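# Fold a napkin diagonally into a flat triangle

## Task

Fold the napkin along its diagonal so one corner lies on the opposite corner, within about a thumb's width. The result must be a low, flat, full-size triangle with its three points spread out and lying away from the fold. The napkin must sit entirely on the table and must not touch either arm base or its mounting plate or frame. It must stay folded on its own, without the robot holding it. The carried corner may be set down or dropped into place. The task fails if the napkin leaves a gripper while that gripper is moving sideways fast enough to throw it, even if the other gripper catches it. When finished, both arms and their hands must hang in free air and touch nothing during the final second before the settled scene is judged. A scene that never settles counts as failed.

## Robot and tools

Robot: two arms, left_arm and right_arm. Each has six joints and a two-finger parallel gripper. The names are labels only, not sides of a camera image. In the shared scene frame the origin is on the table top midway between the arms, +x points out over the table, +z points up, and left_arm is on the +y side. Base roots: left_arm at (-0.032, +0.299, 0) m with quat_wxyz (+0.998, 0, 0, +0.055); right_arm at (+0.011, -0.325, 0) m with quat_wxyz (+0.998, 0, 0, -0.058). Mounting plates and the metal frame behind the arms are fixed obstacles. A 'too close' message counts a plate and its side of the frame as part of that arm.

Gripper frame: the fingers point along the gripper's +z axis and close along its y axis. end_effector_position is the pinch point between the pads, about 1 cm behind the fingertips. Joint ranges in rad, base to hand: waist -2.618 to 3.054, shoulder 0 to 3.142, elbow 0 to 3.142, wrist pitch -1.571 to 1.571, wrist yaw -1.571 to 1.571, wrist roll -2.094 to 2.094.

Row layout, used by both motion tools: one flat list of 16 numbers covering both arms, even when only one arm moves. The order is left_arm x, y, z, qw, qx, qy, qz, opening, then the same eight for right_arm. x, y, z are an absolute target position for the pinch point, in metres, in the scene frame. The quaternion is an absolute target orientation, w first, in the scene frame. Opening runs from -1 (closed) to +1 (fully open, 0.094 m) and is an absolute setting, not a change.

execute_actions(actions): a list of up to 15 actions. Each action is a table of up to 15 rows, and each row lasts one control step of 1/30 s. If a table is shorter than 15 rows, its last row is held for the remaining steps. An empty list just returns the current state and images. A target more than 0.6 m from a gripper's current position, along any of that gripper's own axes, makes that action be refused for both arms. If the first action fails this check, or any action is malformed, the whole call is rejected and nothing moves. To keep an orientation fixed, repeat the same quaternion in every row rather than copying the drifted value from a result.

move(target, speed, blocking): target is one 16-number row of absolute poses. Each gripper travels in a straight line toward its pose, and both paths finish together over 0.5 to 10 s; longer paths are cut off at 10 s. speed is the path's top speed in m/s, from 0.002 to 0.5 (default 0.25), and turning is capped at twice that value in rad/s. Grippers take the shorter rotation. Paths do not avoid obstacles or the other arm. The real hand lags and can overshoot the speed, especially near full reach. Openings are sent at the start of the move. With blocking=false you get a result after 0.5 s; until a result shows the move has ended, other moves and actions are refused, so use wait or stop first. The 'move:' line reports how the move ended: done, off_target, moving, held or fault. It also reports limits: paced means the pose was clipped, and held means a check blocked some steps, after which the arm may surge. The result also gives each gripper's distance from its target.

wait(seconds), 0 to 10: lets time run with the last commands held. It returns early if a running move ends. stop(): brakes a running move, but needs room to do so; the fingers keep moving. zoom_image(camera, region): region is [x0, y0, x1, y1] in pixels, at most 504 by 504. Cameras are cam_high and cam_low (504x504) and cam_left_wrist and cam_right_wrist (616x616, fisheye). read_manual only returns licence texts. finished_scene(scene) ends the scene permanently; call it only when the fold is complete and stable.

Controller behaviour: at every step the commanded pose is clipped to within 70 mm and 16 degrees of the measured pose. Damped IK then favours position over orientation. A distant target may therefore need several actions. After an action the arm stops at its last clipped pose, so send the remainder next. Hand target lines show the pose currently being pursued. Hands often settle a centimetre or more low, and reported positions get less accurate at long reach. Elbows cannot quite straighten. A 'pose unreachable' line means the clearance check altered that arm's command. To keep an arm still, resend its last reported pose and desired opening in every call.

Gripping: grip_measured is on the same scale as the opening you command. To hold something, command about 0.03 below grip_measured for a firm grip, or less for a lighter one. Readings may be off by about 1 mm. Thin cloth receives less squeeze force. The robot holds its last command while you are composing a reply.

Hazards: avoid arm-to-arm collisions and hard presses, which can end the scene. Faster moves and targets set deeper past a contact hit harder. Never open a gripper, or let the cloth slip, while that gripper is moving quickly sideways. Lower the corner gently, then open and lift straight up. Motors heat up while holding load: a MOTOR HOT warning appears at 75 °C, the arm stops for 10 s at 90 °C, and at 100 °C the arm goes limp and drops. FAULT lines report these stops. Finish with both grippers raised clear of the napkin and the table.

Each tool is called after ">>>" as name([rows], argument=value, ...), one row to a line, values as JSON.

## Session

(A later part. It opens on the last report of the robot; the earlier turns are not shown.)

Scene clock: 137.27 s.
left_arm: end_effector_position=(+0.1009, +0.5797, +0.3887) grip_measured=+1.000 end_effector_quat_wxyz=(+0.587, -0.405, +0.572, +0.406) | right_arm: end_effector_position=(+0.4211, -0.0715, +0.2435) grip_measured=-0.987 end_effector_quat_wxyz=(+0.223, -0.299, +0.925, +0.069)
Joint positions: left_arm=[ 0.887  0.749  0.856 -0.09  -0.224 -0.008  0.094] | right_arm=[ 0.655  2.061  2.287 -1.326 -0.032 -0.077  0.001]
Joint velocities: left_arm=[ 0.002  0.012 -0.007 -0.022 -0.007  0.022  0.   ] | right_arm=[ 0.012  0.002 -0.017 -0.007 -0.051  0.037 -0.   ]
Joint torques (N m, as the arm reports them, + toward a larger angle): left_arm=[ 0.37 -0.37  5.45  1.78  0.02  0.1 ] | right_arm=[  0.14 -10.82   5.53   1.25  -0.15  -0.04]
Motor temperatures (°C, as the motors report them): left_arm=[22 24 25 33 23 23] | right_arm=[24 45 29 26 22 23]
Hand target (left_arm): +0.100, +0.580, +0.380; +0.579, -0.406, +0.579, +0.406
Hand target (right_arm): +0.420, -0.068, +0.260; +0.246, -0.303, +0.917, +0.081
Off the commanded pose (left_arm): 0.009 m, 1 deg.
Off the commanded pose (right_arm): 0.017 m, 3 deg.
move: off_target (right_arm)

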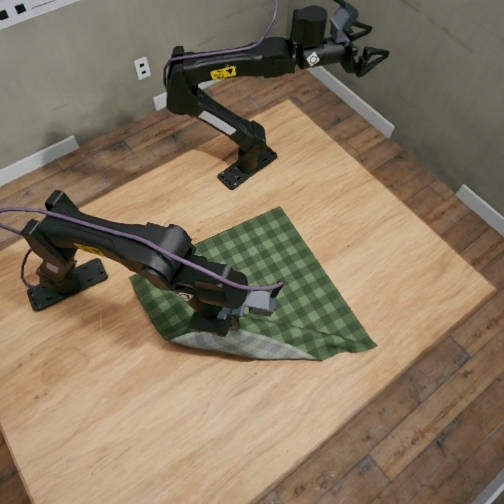

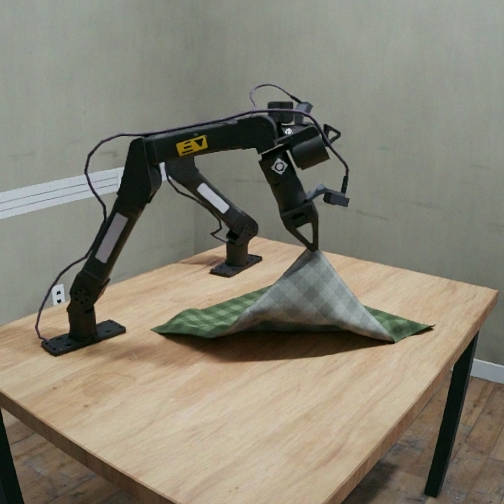

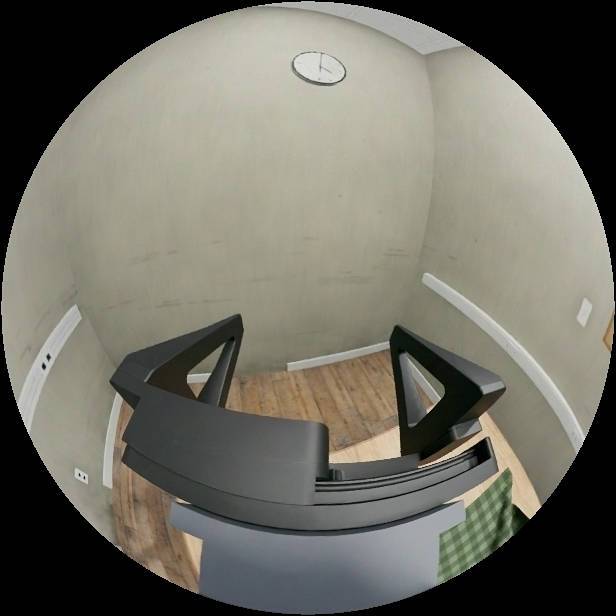

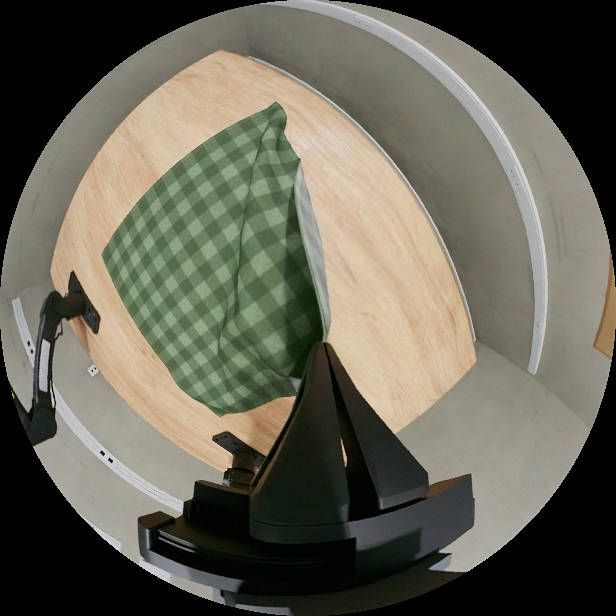

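>>> move(target=[0.10,0.58,0.38,0.579,-0.406,0.579,0.406,1, 0.495,-0.17,0.16,0.2458,-0.3025,0.9173,0.0811,-1], speed=0.15)

Scene clock: 140.67 s.
left_arm: end_effector_position=(+0.1009, +0.5797, +0.3887) grip_measured=+1.000 end_effector_quat_wxyz=(+0.587, -0.405, +0.572, +0.406) | right_arm: end_effector_position=(+0.4947, -0.1724, +0.1576) grip_measured=-0.987 end_effector_quat_wxyz=(+0.236, -0.298, +0.922, +0.074)
Joint positions: left_arm=[ 0.887  0.749  0.856 -0.09  -0.224 -0.008  0.094] | right_arm=[ 0.358  2.061  1.921 -0.961 -0.175 -0.341  0.001]
Joint velocities: left_arm=[-0.012 -0.012 -0.002  0.066 -0.007 -0.037  0.   ] | right_arm=[-0.007 -0.017 -0.012  0.022  0.007  0.022 -0.   ]
Joint torques (N m, as the arm reports them, + toward a larger angle): left_arm=[ 0.28 -0.34  5.5   1.81  0.02  0.07] | right_arm=[ 0.18 -9.7   5.43  1.22 -0.27 -0.07]
Motor temperatures (°C, as the motors report them): left_arm=[22 24 25 33 23 23] | right_arm=[24 45 29 26 22 23]
Hand target (left_arm): +0.100, +0.580, +0.380; +0.579, -0.406, +0.579, +0.406
Hand target (right_arm): +0.496, -0.169, +0.160; +0.246, -0.303, +0.917, +0.081
Off the commanded pose (left_arm): 0.009 m, 1 deg.
Off the commanded pose (right_arm): 0.003 m, 2 deg.
move: done

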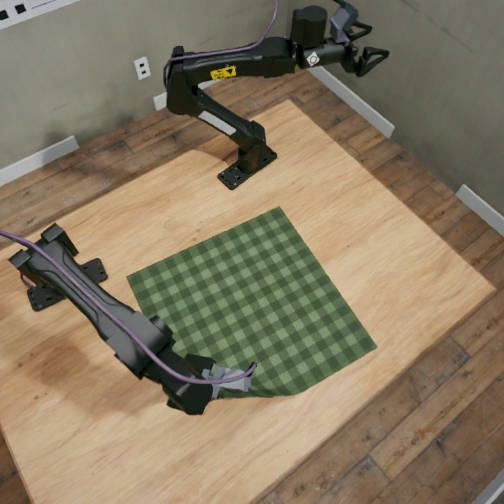

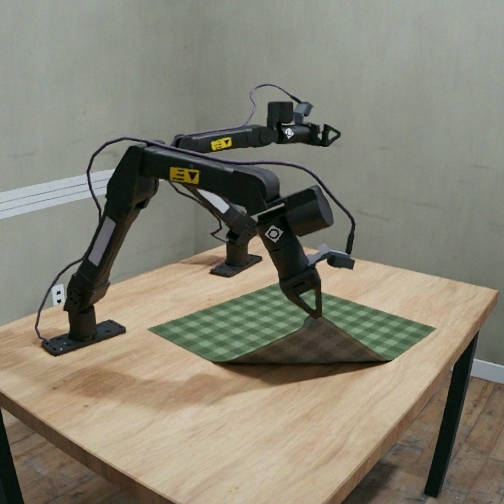

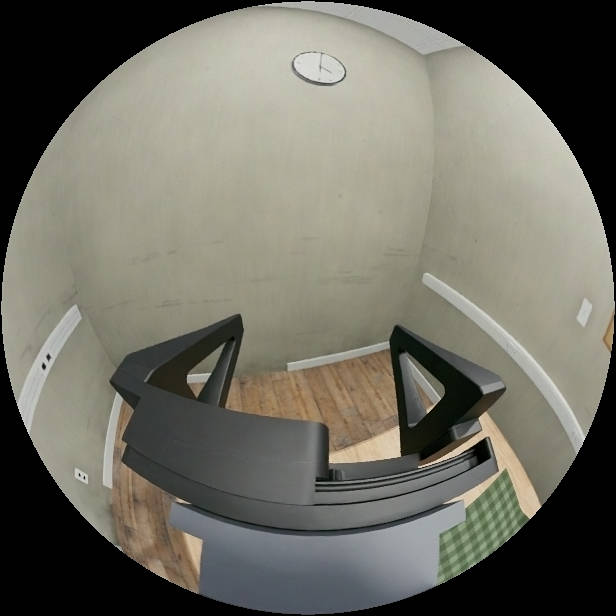

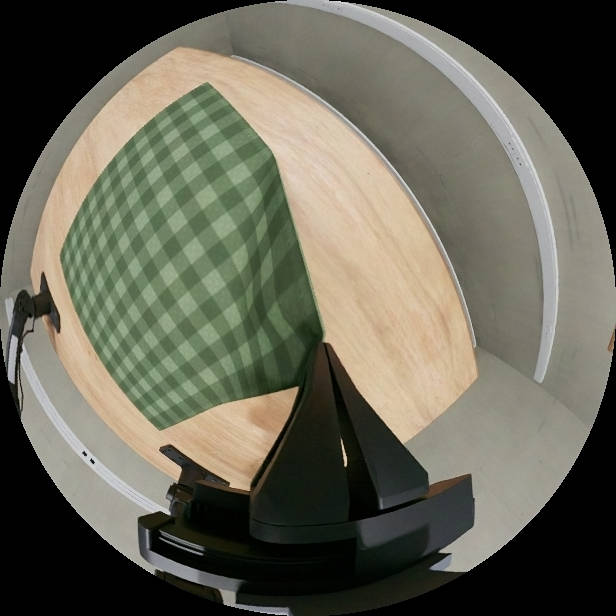

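>>> move(target=[0.10,0.58,0.38,0.579,-0.406,0.579,0.406,1, 0.35,0.02,0.21,0.2458,-0.3025,0.9173,0.0811,-1], speed=0.15)

>>> move(target=[0.10,0.58,0.38,0.579,-0.406,0.579,0.406,1, 0.22,0.20,0.15,0.2311,-0.329,0.8951,0.1927,-1], speed=0.13)

>>> move(target=[0.10,0.58,0.38,0.579,-0.406,0.579,0.406,1, 0.172,0.266,0.065,0.2311,-0.329,0.8951,0.1927,-1], speed=0.08)

>>> zoom_image(camera="cam_high", region=[110, 170, 390, 360])

Scene clock: 145.57 s.
left_arm: end_effector_position=(+0.1009, +0.5797, +0.3887) grip_measured=+1.000 end_effector_quat_wxyz=(+0.587, -0.405, +0.572, +0.406) | right_arm: end_effector_position=(+0.3442, +0.0167, +0.1959) grip_measured=-0.987 end_effector_quat_wxyz=(+0.230, -0.310, +0.919, +0.080)
Joint positions: left_arm=[ 0.887  0.749  0.856 -0.09  -0.224 -0.008  0.094] | right_arm=[ 0.94   1.935  1.893 -1.042  0.078  0.155  0.001]
Joint velocities: left_arm=[-0.012 -0.012  0.012  0.037  0.022 -0.022  0.   ] | right_arm=[ 0.007  0.012  0.002  0.007  0.051 -0.007  0.001]
Joint torques (N m, as the arm reports them, + toward a larger angle): left_arm=[ 0.35 -0.35  5.47  1.8  -0.02  0.1 ] | right_arm=[-0.15 -8.31  9.49  0.87  0.2   0.03]
Motor temperatures (°C, as the motors report them): left_arm=[22 24 26 33 23 23] | right_arm=[24 44 29 26 22 23]
Hand target (left_arm): +0.100, +0.580, +0.380; +0.579, -0.406, +0.579, +0.406
Hand target (right_arm): +0.349, +0.017, +0.209; +0.245, -0.303, +0.917, +0.081
Off the commanded pose (left_arm): 0.009 m, 1 deg.
Off the commanded pose (right_arm): 0.016 m, 2 deg.
move: off_target (right_arm)

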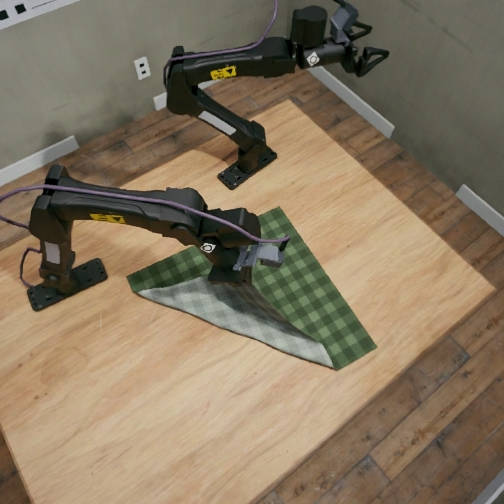

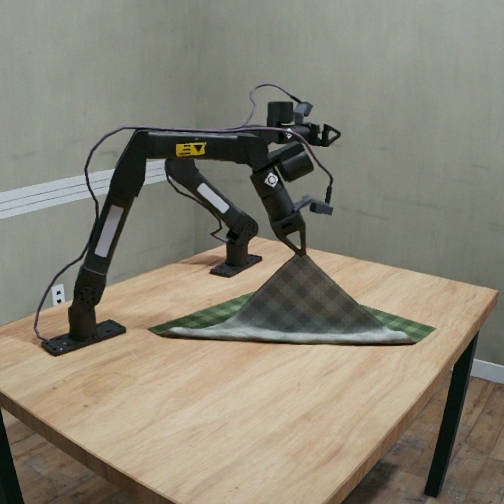

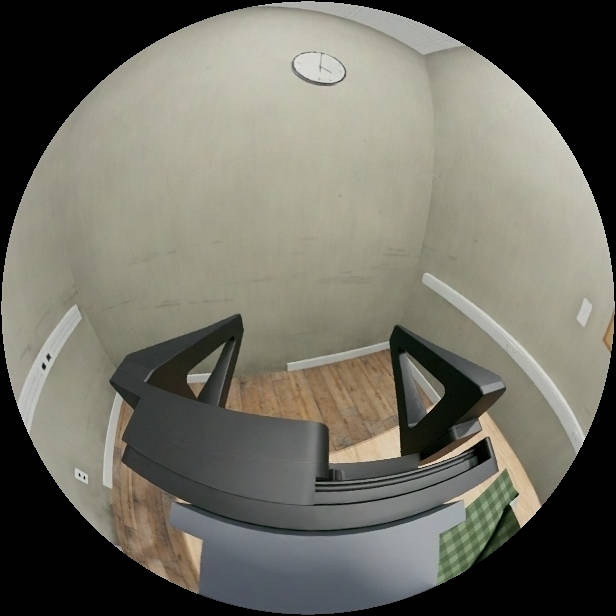

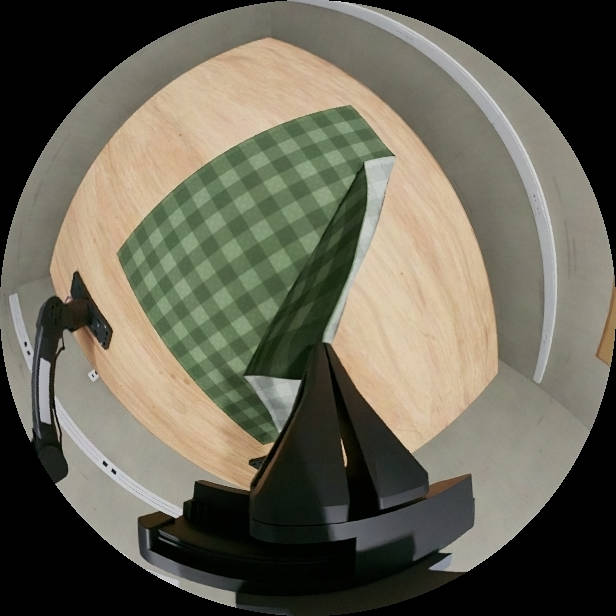

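Scene clock: 147.70 s.
left_arm: end_effector_position=(+0.1009, +0.5797, +0.3887) grip_measured=+1.000 end_effector_quat_wxyz=(+0.587, -0.405, +0.572, +0.406) | right_arm: end_effector_position=(+0.2134, +0.1867, +0.1308) grip_measured=-0.987 end_effector_quat_wxyz=(+0.204, -0.338, +0.902, +0.172)
Joint positions: left_arm=[ 0.887  0.749  0.856 -0.09  -0.224 -0.008  0.094] | right_arm=[ 1.334  2.183  1.98  -0.833  0.081  0.478  0.001]
Joint velocities: left_arm=[ 0.007  0.002 -0.002 -0.022 -0.066 -0.066  0.   ] | right_arm=[ 0.027 -0.007  0.002 -0.022  0.037  0.007  0.   ]
Joint torques (N m, as the arm reports them, + toward a larger angle): left_arm=[ 0.28 -0.39  5.55  1.79  0.03  0.06] | right_arm=[  0.03 -10.29   9.76   1.33   0.23   0.02]
Motor temperatures (°C, as the motors report them): left_arm=[22 24 26 33 23 23] | right_arm=[24 43 29 26 22 23]
Hand target (left_arm): +0.100, +0.580, +0.380; +0.579, -0.406, +0.579, +0.406
Hand target (right_arm): +0.219, +0.198, +0.151; +0.229, -0.329, +0.895, +0.193
Off the commanded pose (left_arm): 0.009 m, 1 deg.
Off the commanded pose (right_arm): 0.024 m, 4 deg.
move: off_target (right_arm)

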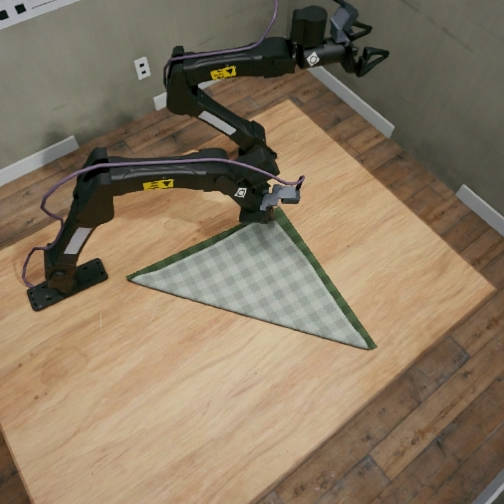

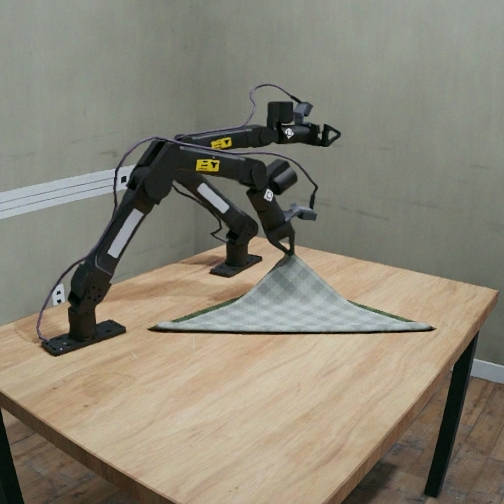

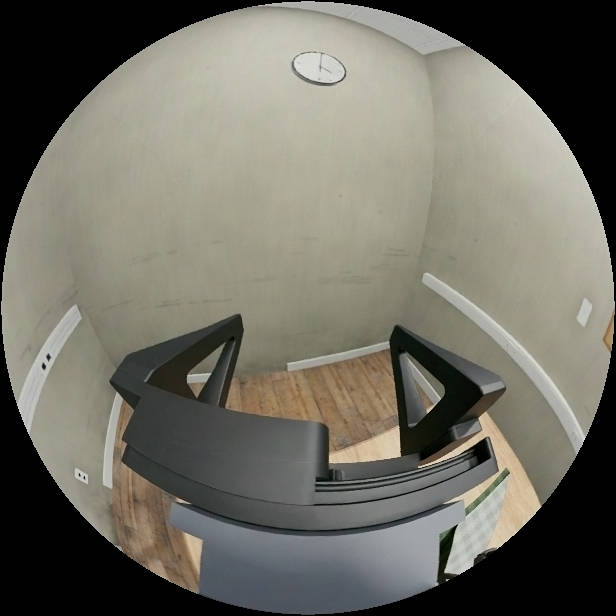

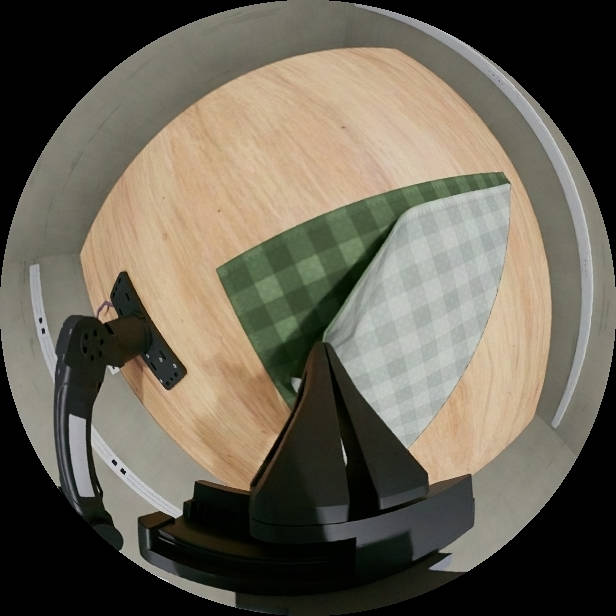

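Scene clock: 149.43 s.
left_arm: end_effector_position=(+0.1009, +0.5797, +0.3887) grip_measured=+1.000 end_effector_quat_wxyz=(+0.587, -0.405, +0.572, +0.406) | right_arm: end_effector_position=(+0.1685, +0.2505, +0.0432) grip_measured=-0.987 end_effector_quat_wxyz=(+0.207, -0.338, +0.903, +0.168)
Joint positions: left_arm=[ 0.887  0.749  0.856 -0.09  -0.224 -0.008  0.094] | right_arm=[ 1.464  2.451  2.094 -0.695  0.155  0.59   0.001]
Joint velocities: left_arm=[ 0.002 -0.017 -0.012 -0.125 -0.007 -0.022  0.   ] | right_arm=[-0.017  0.002  0.037  0.022 -0.007  0.095 -0.001]
Joint torques (N m, as the arm reports them, + toward a larger angle): left_arm=[ 0.33 -0.32  5.56  1.77  0.01  0.08] | right_arm=[  0.39 -11.99   9.55   1.27   0.26   0.  ]
Motor temperatures (°C, as the motors report them): left_arm=[22 24 26 33 23 23] | right_arm=[24 43 29 26 22 23]
Hand target (left_arm): +0.100, +0.580, +0.380; +0.579, -0.406, +0.579, +0.406
Hand target (right_arm): +0.172, +0.265, +0.066; +0.231, -0.329, +0.895, +0.193
Off the commanded pose (left_arm): 0.009 m, 1 deg.
Off the commanded pose (right_arm): 0.027 m, 4 deg.
move: off_target (right_arm)

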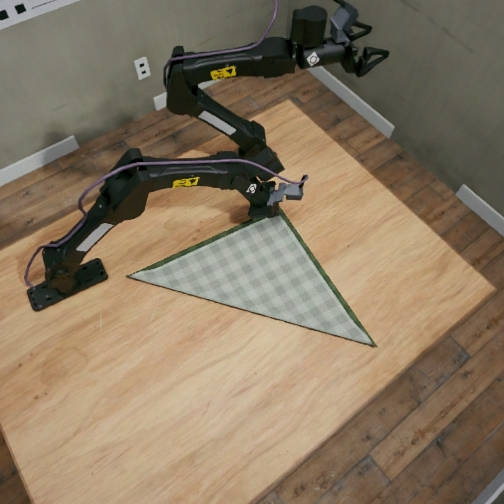

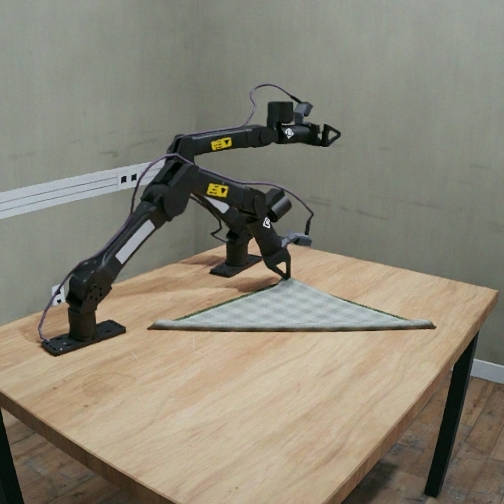

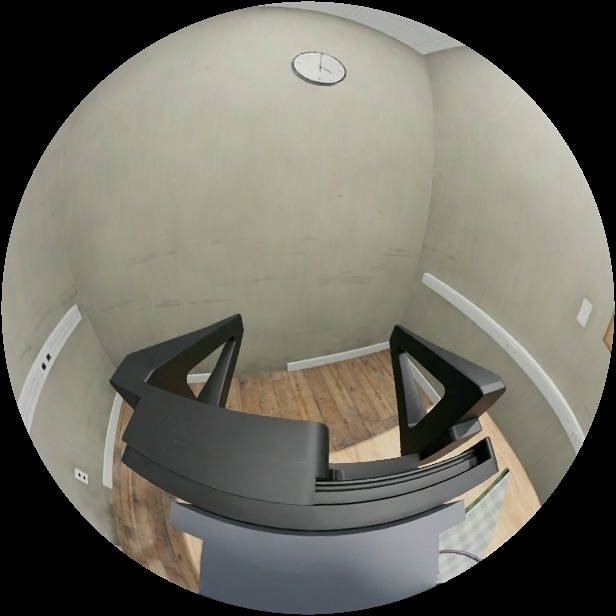

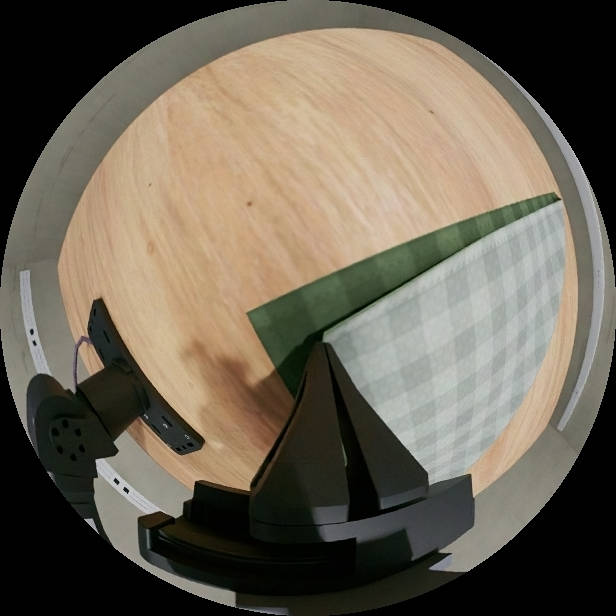

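Region (110, 170, 390, 360) of cam_high's 504x504 image, scaled by 1.800, with more detail than that image has; it fills the top 342 rows of this view, and the rest is white.

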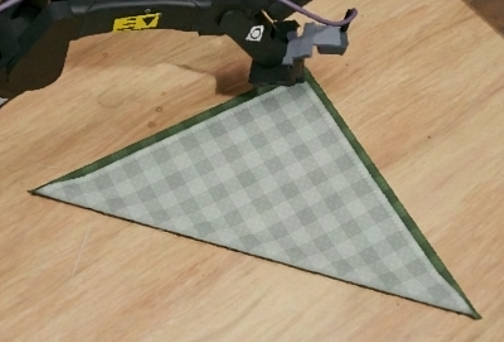

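>>> move(target=[0.10,0.58,0.38,0.579,-0.406,0.579,0.406,1, 0.163,0.270,0.06,0.2311,-0.329,0.8951,0.1927,-1], speed=0.03)

>>> zoom_image(camera="cam_high", region=[110, 170, 390, 360])

Scene clock: 153.97 s.
left_arm: end_effector_position=(+0.1009, +0.5797, +0.3887) grip_measured=+1.000 end_effector_quat_wxyz=(+0.587, -0.405, +0.572, +0.406) | right_arm: end_effector_position=(+0.1619, +0.2546, +0.0453) grip_measured=-0.987 end_effector_quat_wxyz=(+0.211, -0.335, +0.902, +0.173)
Joint positions: left_arm=[ 0.887  0.749  0.856 -0.09  -0.224 -0.008  0.094] | right_arm=[ 1.479  2.451  2.096 -0.687  0.166  0.606  0.001]
Joint velocities: left_arm=[ 0.007 -0.017 -0.002  0.022  0.11  -0.007  0.   ] | right_arm=[-0.007 -0.007 -0.002 -0.007 -0.095  0.037  0.   ]
Joint torques (N m, as the arm reports them, + toward a larger angle): left_arm=[ 0.29 -0.4   5.57  1.81  0.    0.12] | right_arm=[  0.81 -11.05   9.82   1.32   0.33   0.01]
Motor temperatures (°C, as the motors report them): left_arm=[22 24 26 33 23 23] | right_arm=[24 44 29 26 22 23]
Hand target (left_arm): +0.100, +0.580, +0.380; +0.579, -0.406, +0.579, +0.406
Hand target (right_arm): +0.162, +0.269, +0.060; +0.231, -0.329, +0.895, +0.193
Off the commanded pose (left_arm): 0.009 m, 1 deg.
Off the commanded pose (right_arm): 0.021 m, 3 deg.
move: off_target (right_arm)

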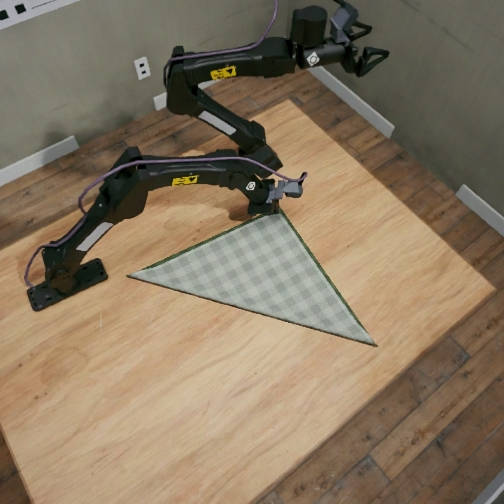

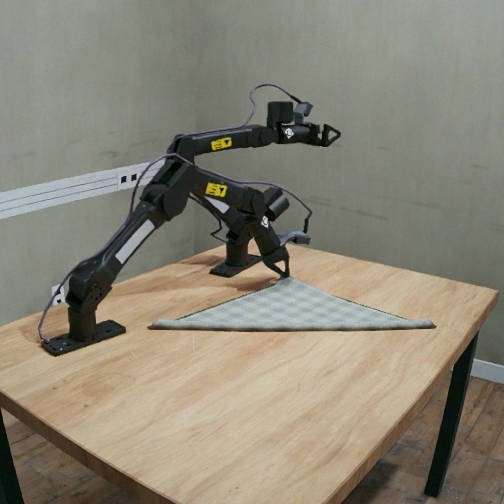

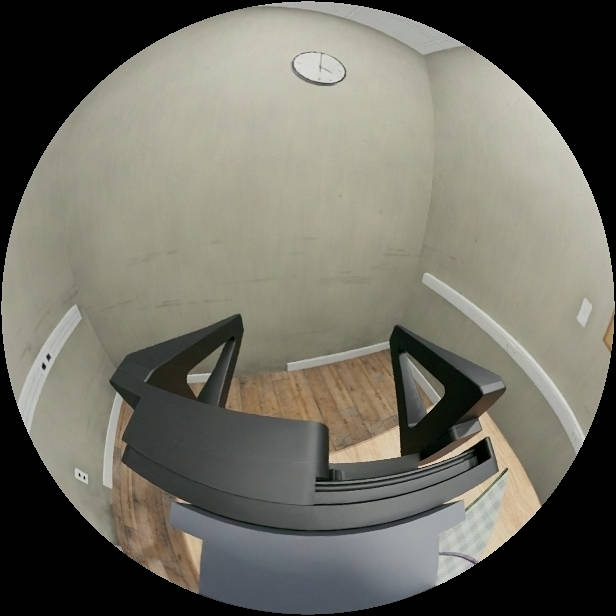

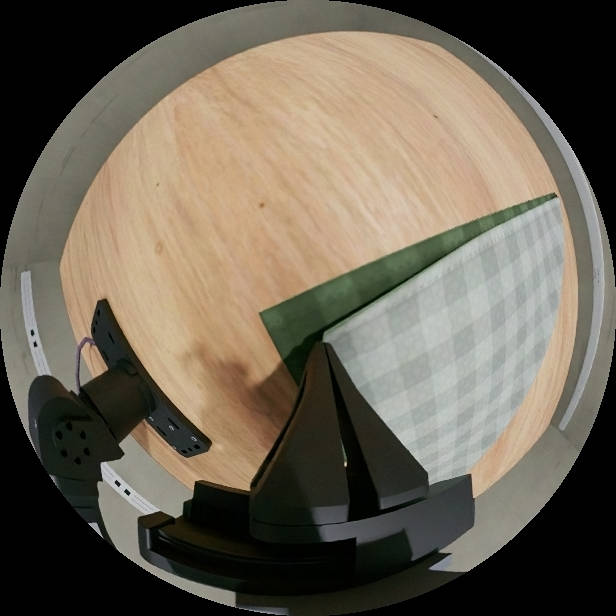

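Region (110, 170, 390, 360) of cam_high's 504x504 image, scaled by 1.800, with more detail than that image has; it fills the top 342 rows of this view, and the rest is white.

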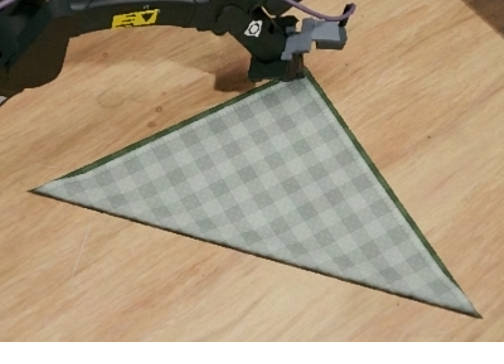

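>>> move(target=[0.10,0.58,0.38,0.579,-0.406,0.579,0.406,1, 0.162,0.275,0.05,0.2311,-0.329,0.8951,0.1927,-1], speed=0.03)

>>> zoom_image(camera="cam_high", region=[110, 170, 390, 360])

Scene clock: 157.77 s.
left_arm: end_effector_position=(+0.1009, +0.5797, +0.3887) grip_measured=+1.000 end_effector_quat_wxyz=(+0.587, -0.405, +0.572, +0.406) | right_arm: end_effector_position=(+0.1636, +0.2593, +0.0324) grip_measured=-0.987 end_effector_quat_wxyz=(+0.211, -0.333, +0.903, +0.171)
Joint positions: left_arm=[ 0.887  0.749  0.856 -0.09  -0.224 -0.008  0.094] | right_arm=[ 1.479  2.49   2.117 -0.672  0.169  0.611  0.001]
Joint velocities: left_arm=[0.007 0.002 0.007 0.007 0.037 0.037 0.   ] | right_arm=[-0.027 -0.007 -0.007  0.066  0.022 -0.007 -0.001]
Joint torques (N m, as the arm reports them, + toward a larger angle): left_arm=[ 0.33 -0.3   5.59  1.81  0.02  0.1 ] | right_arm=[  1.07 -11.69   9.62   1.3    0.31   0.03]
Motor temperatures (°C, as the motors report them): left_arm=[22 24 26 33 23 23] | right_arm=[24 44 30 26 22 23]
Hand target (left_arm): +0.100, +0.580, +0.380; +0.579, -0.406, +0.579, +0.406
Hand target (right_arm): +0.162, +0.274, +0.051; +0.231, -0.329, +0.895, +0.193
Off the commanded pose (left_arm): 0.009 m, 1 deg.
Off the commanded pose (right_arm): 0.024 m, 4 deg.
move: off_target (right_arm)

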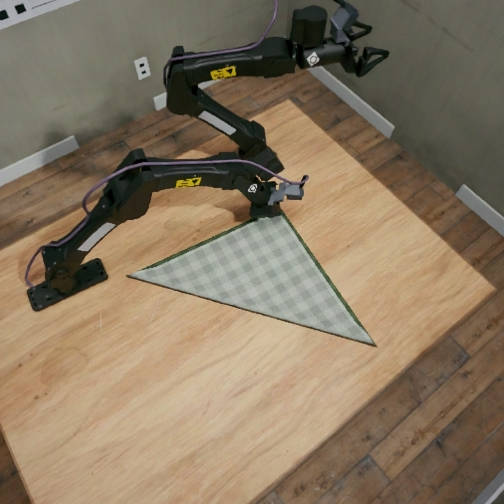

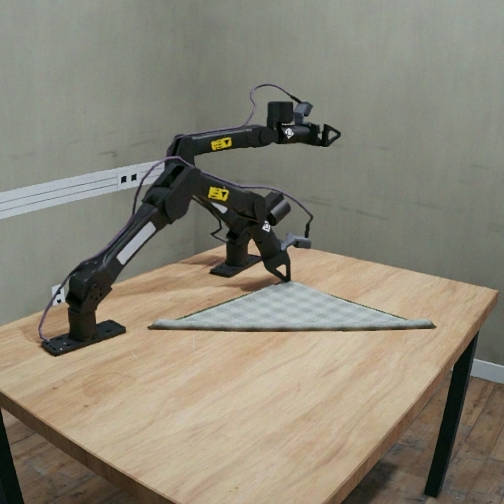

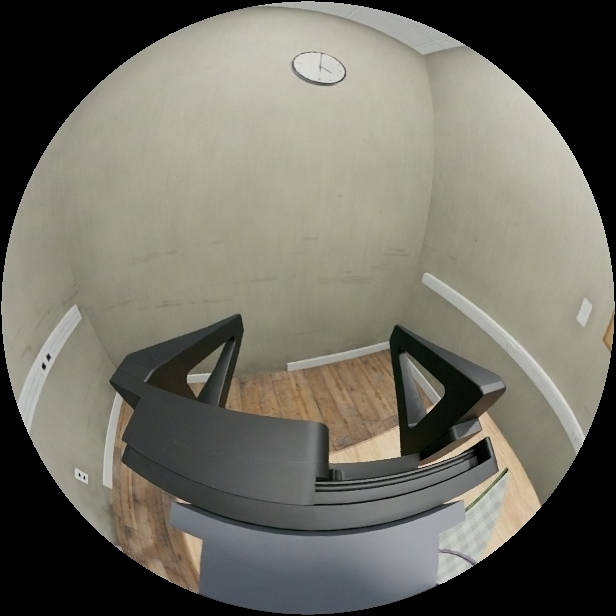

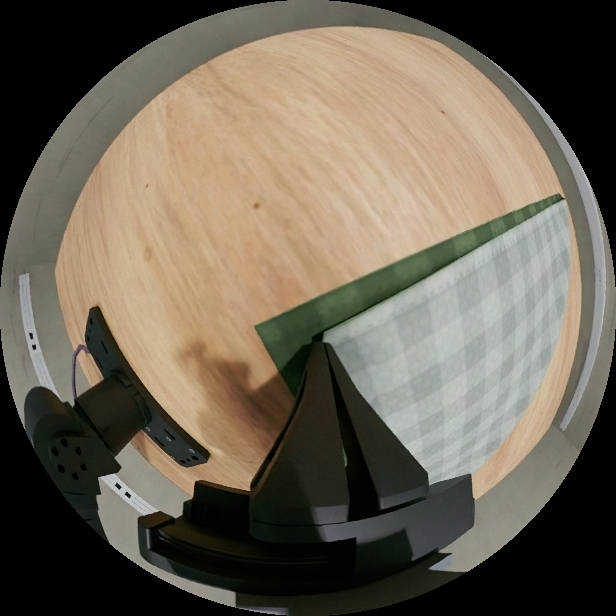

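Region (110, 170, 390, 360) of cam_high's 504x504 image, scaled by 1.800, with more detail than that image has; it fills the top 342 rows of this view, and the rest is white.

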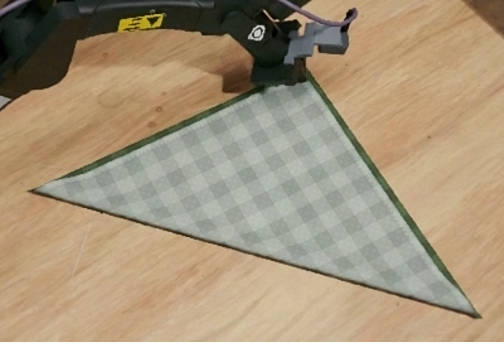

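>>> move(target=[0.10,0.58,0.38,0.579,-0.406,0.579,0.406,1, 0.156,0.280,0.053,0.2311,-0.329,0.8951,0.1927,-1], speed=0.03)

>>> zoom_image(camera="cam_high", region=[110, 170, 390, 360])

Scene clock: 161.27 s.
left_arm: end_effector_position=(+0.1009, +0.5797, +0.3887) grip_measured=+1.000 end_effector_quat_wxyz=(+0.587, -0.405, +0.572, +0.406) | right_arm: end_effector_position=(+0.1570, +0.2724, +0.0394) grip_measured=-0.987 end_effector_quat_wxyz=(+0.219, -0.333, +0.899, +0.184)
Joint positions: left_arm=[ 0.887  0.749  0.856 -0.09  -0.224 -0.008  0.094] | right_arm=[ 1.496  2.513  2.171 -0.672  0.176  0.621  0.001]
Joint velocities: left_arm=[-0.007 -0.012 -0.012 -0.022 -0.051 -0.022  0.   ] | right_arm=[ 0.017  0.017 -0.002 -0.037  0.037 -0.007  0.001]
Joint torques (N m, as the arm reports them, + toward a larger angle): left_arm=[ 0.26 -0.27  5.49  1.82  0.02  0.1 ] | right_arm=[  0.71 -11.8    9.64   0.99   0.3    0.03]
Motor temperatures (°C, as the motors report them): left_arm=[22 24 26 33 23 23] | right_arm=[24 44 30 26 22 23]
Hand target (left_arm): +0.100, +0.580, +0.380; +0.579, -0.406, +0.579, +0.406
Hand target (right_arm): +0.156, +0.279, +0.053; +0.231, -0.329, +0.895, +0.194
Off the commanded pose (left_arm): 0.009 m, 1 deg.
Off the commanded pose (right_arm): 0.016 m, 2 deg.
move: off_target (right_arm)

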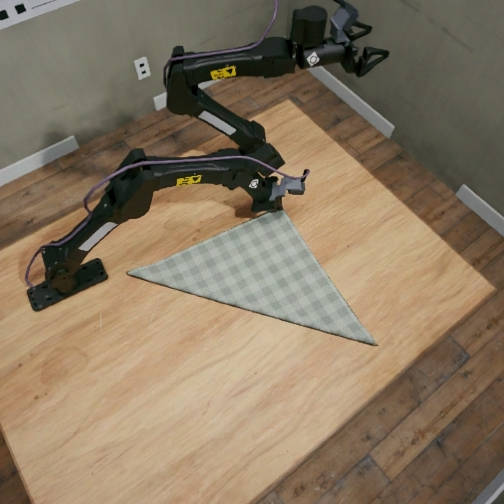

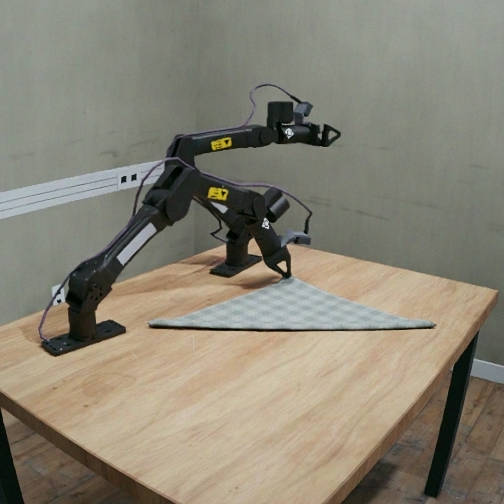

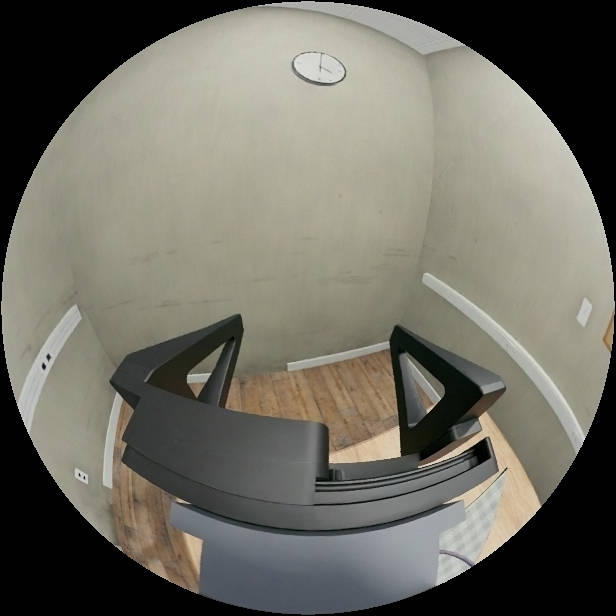

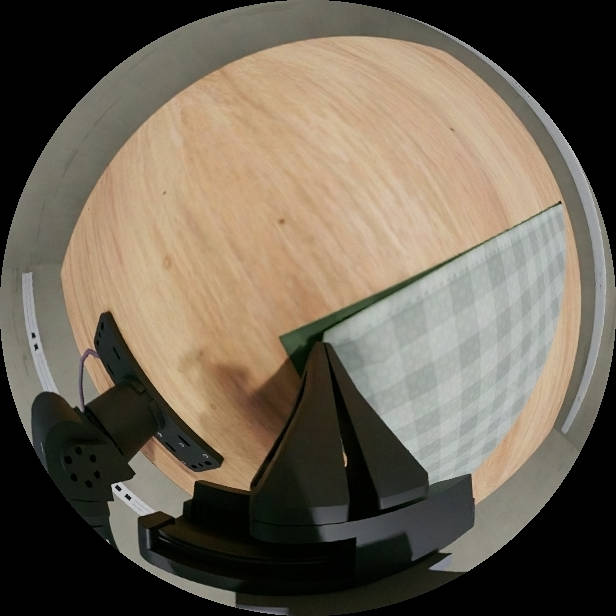

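Region (110, 170, 390, 360) of cam_high's 504x504 image, scaled by 1.800, with more detail than that image has; it fills the top 342 rows of this view, and the rest is white.

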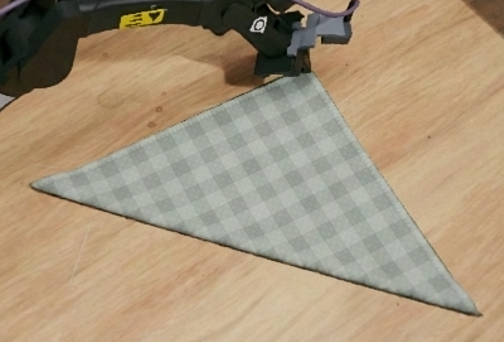

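Aligned well. Release.

>>> execute_actions([
  [[0.10,0.58,0.38,0.579,-0.406,0.579,0.406,1, 0.156,0.280,0.053,0.2311,-0.329,0.8951,0.1927,-0.8],[0.10,0.58,0.38,0.579,-0.406,0.579,0.406,1, 0.156,0.280,0.053,0.2311,-0.329,0.8951,0.1927,-0.6],[0.10,0.58,0.38,0.579,-0.406,0.579,0.406,1, 0.156,0.280,0.053,0.2311,-0.329,0.8951,0.1927,-0.4],[0.10,0.58,0.38,0.579,-0.406,0.579,0.406,1, 0.156,0.280,0.053,0.2311,-0.329,0.8951,0.1927,-0.2],[0.10,0.58,0.38,0.579,-0.406,0.579,0.406,1, 0.156,0.280,0.053,0.2311,-0.329,0.8951,0.1927,0.1]],
])

Scene clock: 164.60 s.
left_arm: end_effector_position=(+0.1009, +0.5797, +0.3887) grip_measured=+1.000 end_effector_quat_wxyz=(+0.587, -0.405, +0.572, +0.406) | right_arm: end_effector_position=(+0.1570, +0.2722, +0.0381) grip_measured=+0.098 end_effector_quat_wxyz=(+0.218, -0.332, +0.899, +0.183)
Joint positions: left_arm=[ 0.887  0.749  0.856 -0.09  -0.224 -0.008  0.094] | right_arm=[ 1.496  2.516  2.171 -0.672  0.177  0.621  0.052]
Joint velocities: left_arm=[-0.017  0.002 -0.002 -0.022 -0.037 -0.037  0.   ] | right_arm=[-0.002 -0.007 -0.002  0.007  0.007 -0.022 -0.001]
Joint torques (N m, as the arm reports them, + toward a larger angle): left_arm=[ 0.28 -0.37  5.61  1.82 -0.02  0.08] | right_arm=[  0.74 -11.94   9.66   0.98   0.31   0.02]
Motor temperatures (°C, as the motors report them): left_arm=[22 24 26 34 23 23] | right_arm=[24 45 30 26 22 23]
Hand target (left_arm): +0.100, +0.580, +0.380; +0.579, -0.406, +0.579, +0.406
Hand target (right_arm): +0.156, +0.279, +0.053; +0.231, -0.329, +0.895, +0.193
Off the commanded pose (left_arm): 0.009 m, 1 deg.
Off the commanded pose (right_arm): 0.017 m, 2 deg.

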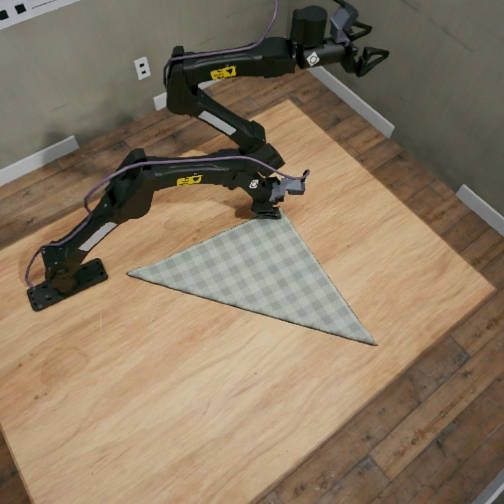

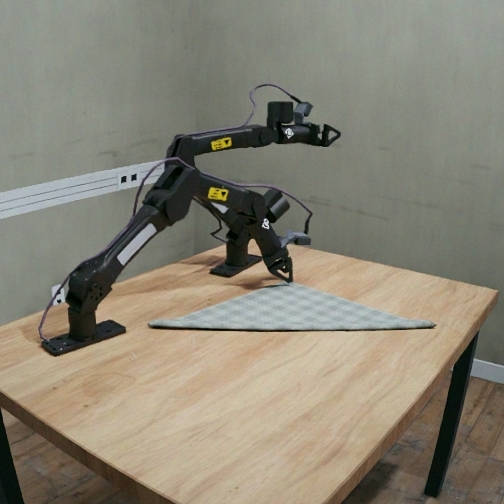

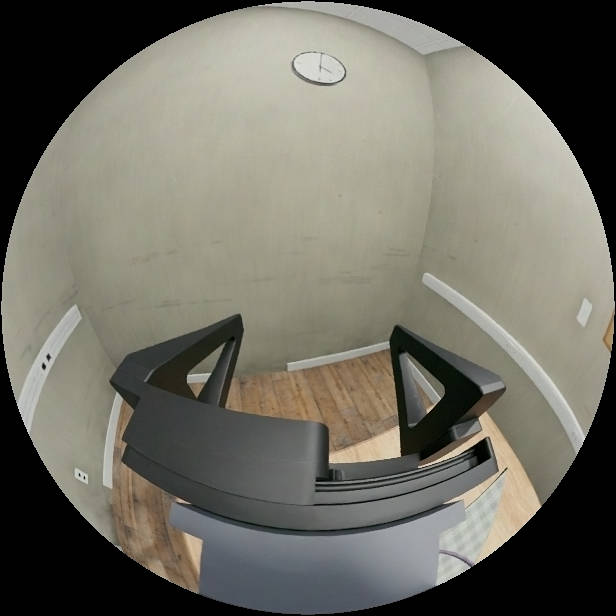

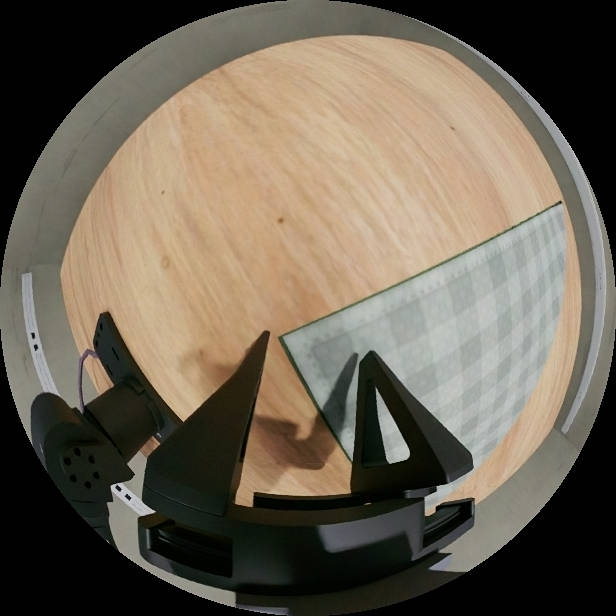

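Perfect match. Lift away.

>>> move(target=[0.10,0.58,0.38,0.579,-0.406,0.579,0.406,1, 0.16,0.22,0.17,0.2311,-0.329,0.8951,0.1927,0.1], speed=0.15)

Scene clock: 167.57 s.
left_arm: end_effector_position=(+0.1009, +0.5797, +0.3887) grip_measured=+1.000 end_effector_quat_wxyz=(+0.587, -0.405, +0.572, +0.406) | right_arm: end_effector_position=(+0.1559, +0.2198, +0.1454) grip_measured=+0.098 end_effector_quat_wxyz=(+0.220, -0.334, +0.899, +0.178)
Joint positions: left_arm=[ 0.887  0.749  0.856 -0.09  -0.224 -0.008  0.094] | right_arm=[ 1.48   2.243  2.122 -0.901  0.177  0.603  0.052]
Joint velocities: left_arm=[ 0.002  0.007  0.002 -0.066 -0.007 -0.051  0.   ] | right_arm=[-0.027 -0.022 -0.012 -0.007  0.037 -0.051 -0.001]
Joint torques (N m, as the arm reports them, + toward a larger angle): left_arm=[ 0.21 -0.55  5.56  1.81  0.01  0.09] | right_arm=[ -0.59 -12.49   8.28   0.93   0.11  -0.05]
Motor temperatures (°C, as the motors report them): left_arm=[22 24 26 34 23 23] | right_arm=[24 45 30 26 22 23]
Hand target (left_arm): +0.100, +0.580, +0.380; +0.579, -0.406, +0.579, +0.406
Hand target (right_arm): +0.160, +0.219, +0.169; +0.231, -0.329, +0.895, +0.193
Off the commanded pose (left_arm): 0.009 m, 1 deg.
Off the commanded pose (right_arm): 0.025 m, 2 deg.
move: off_target (right_arm)

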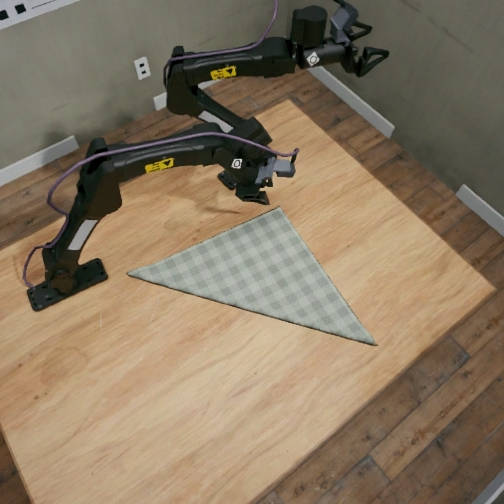

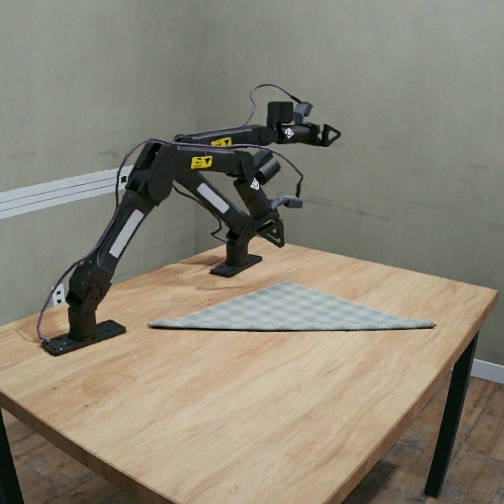

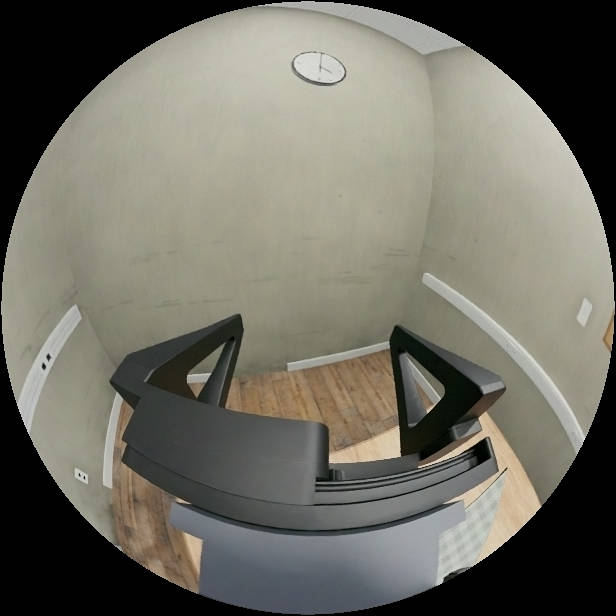

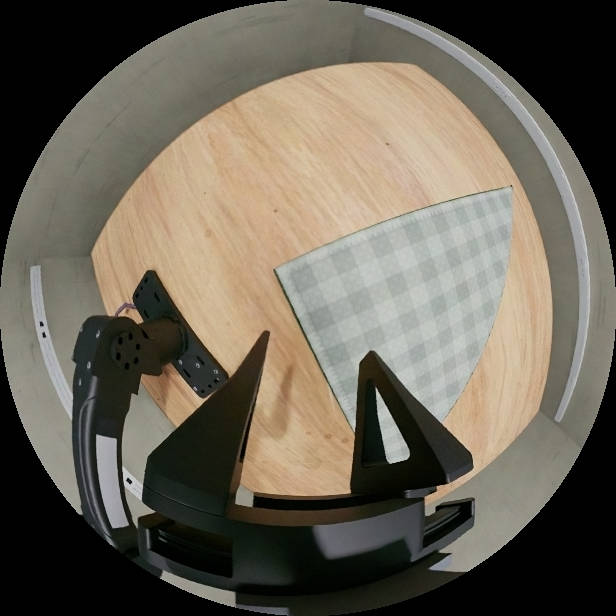

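>>> finished_scene(scene=1)

The scene is finished: the task was done.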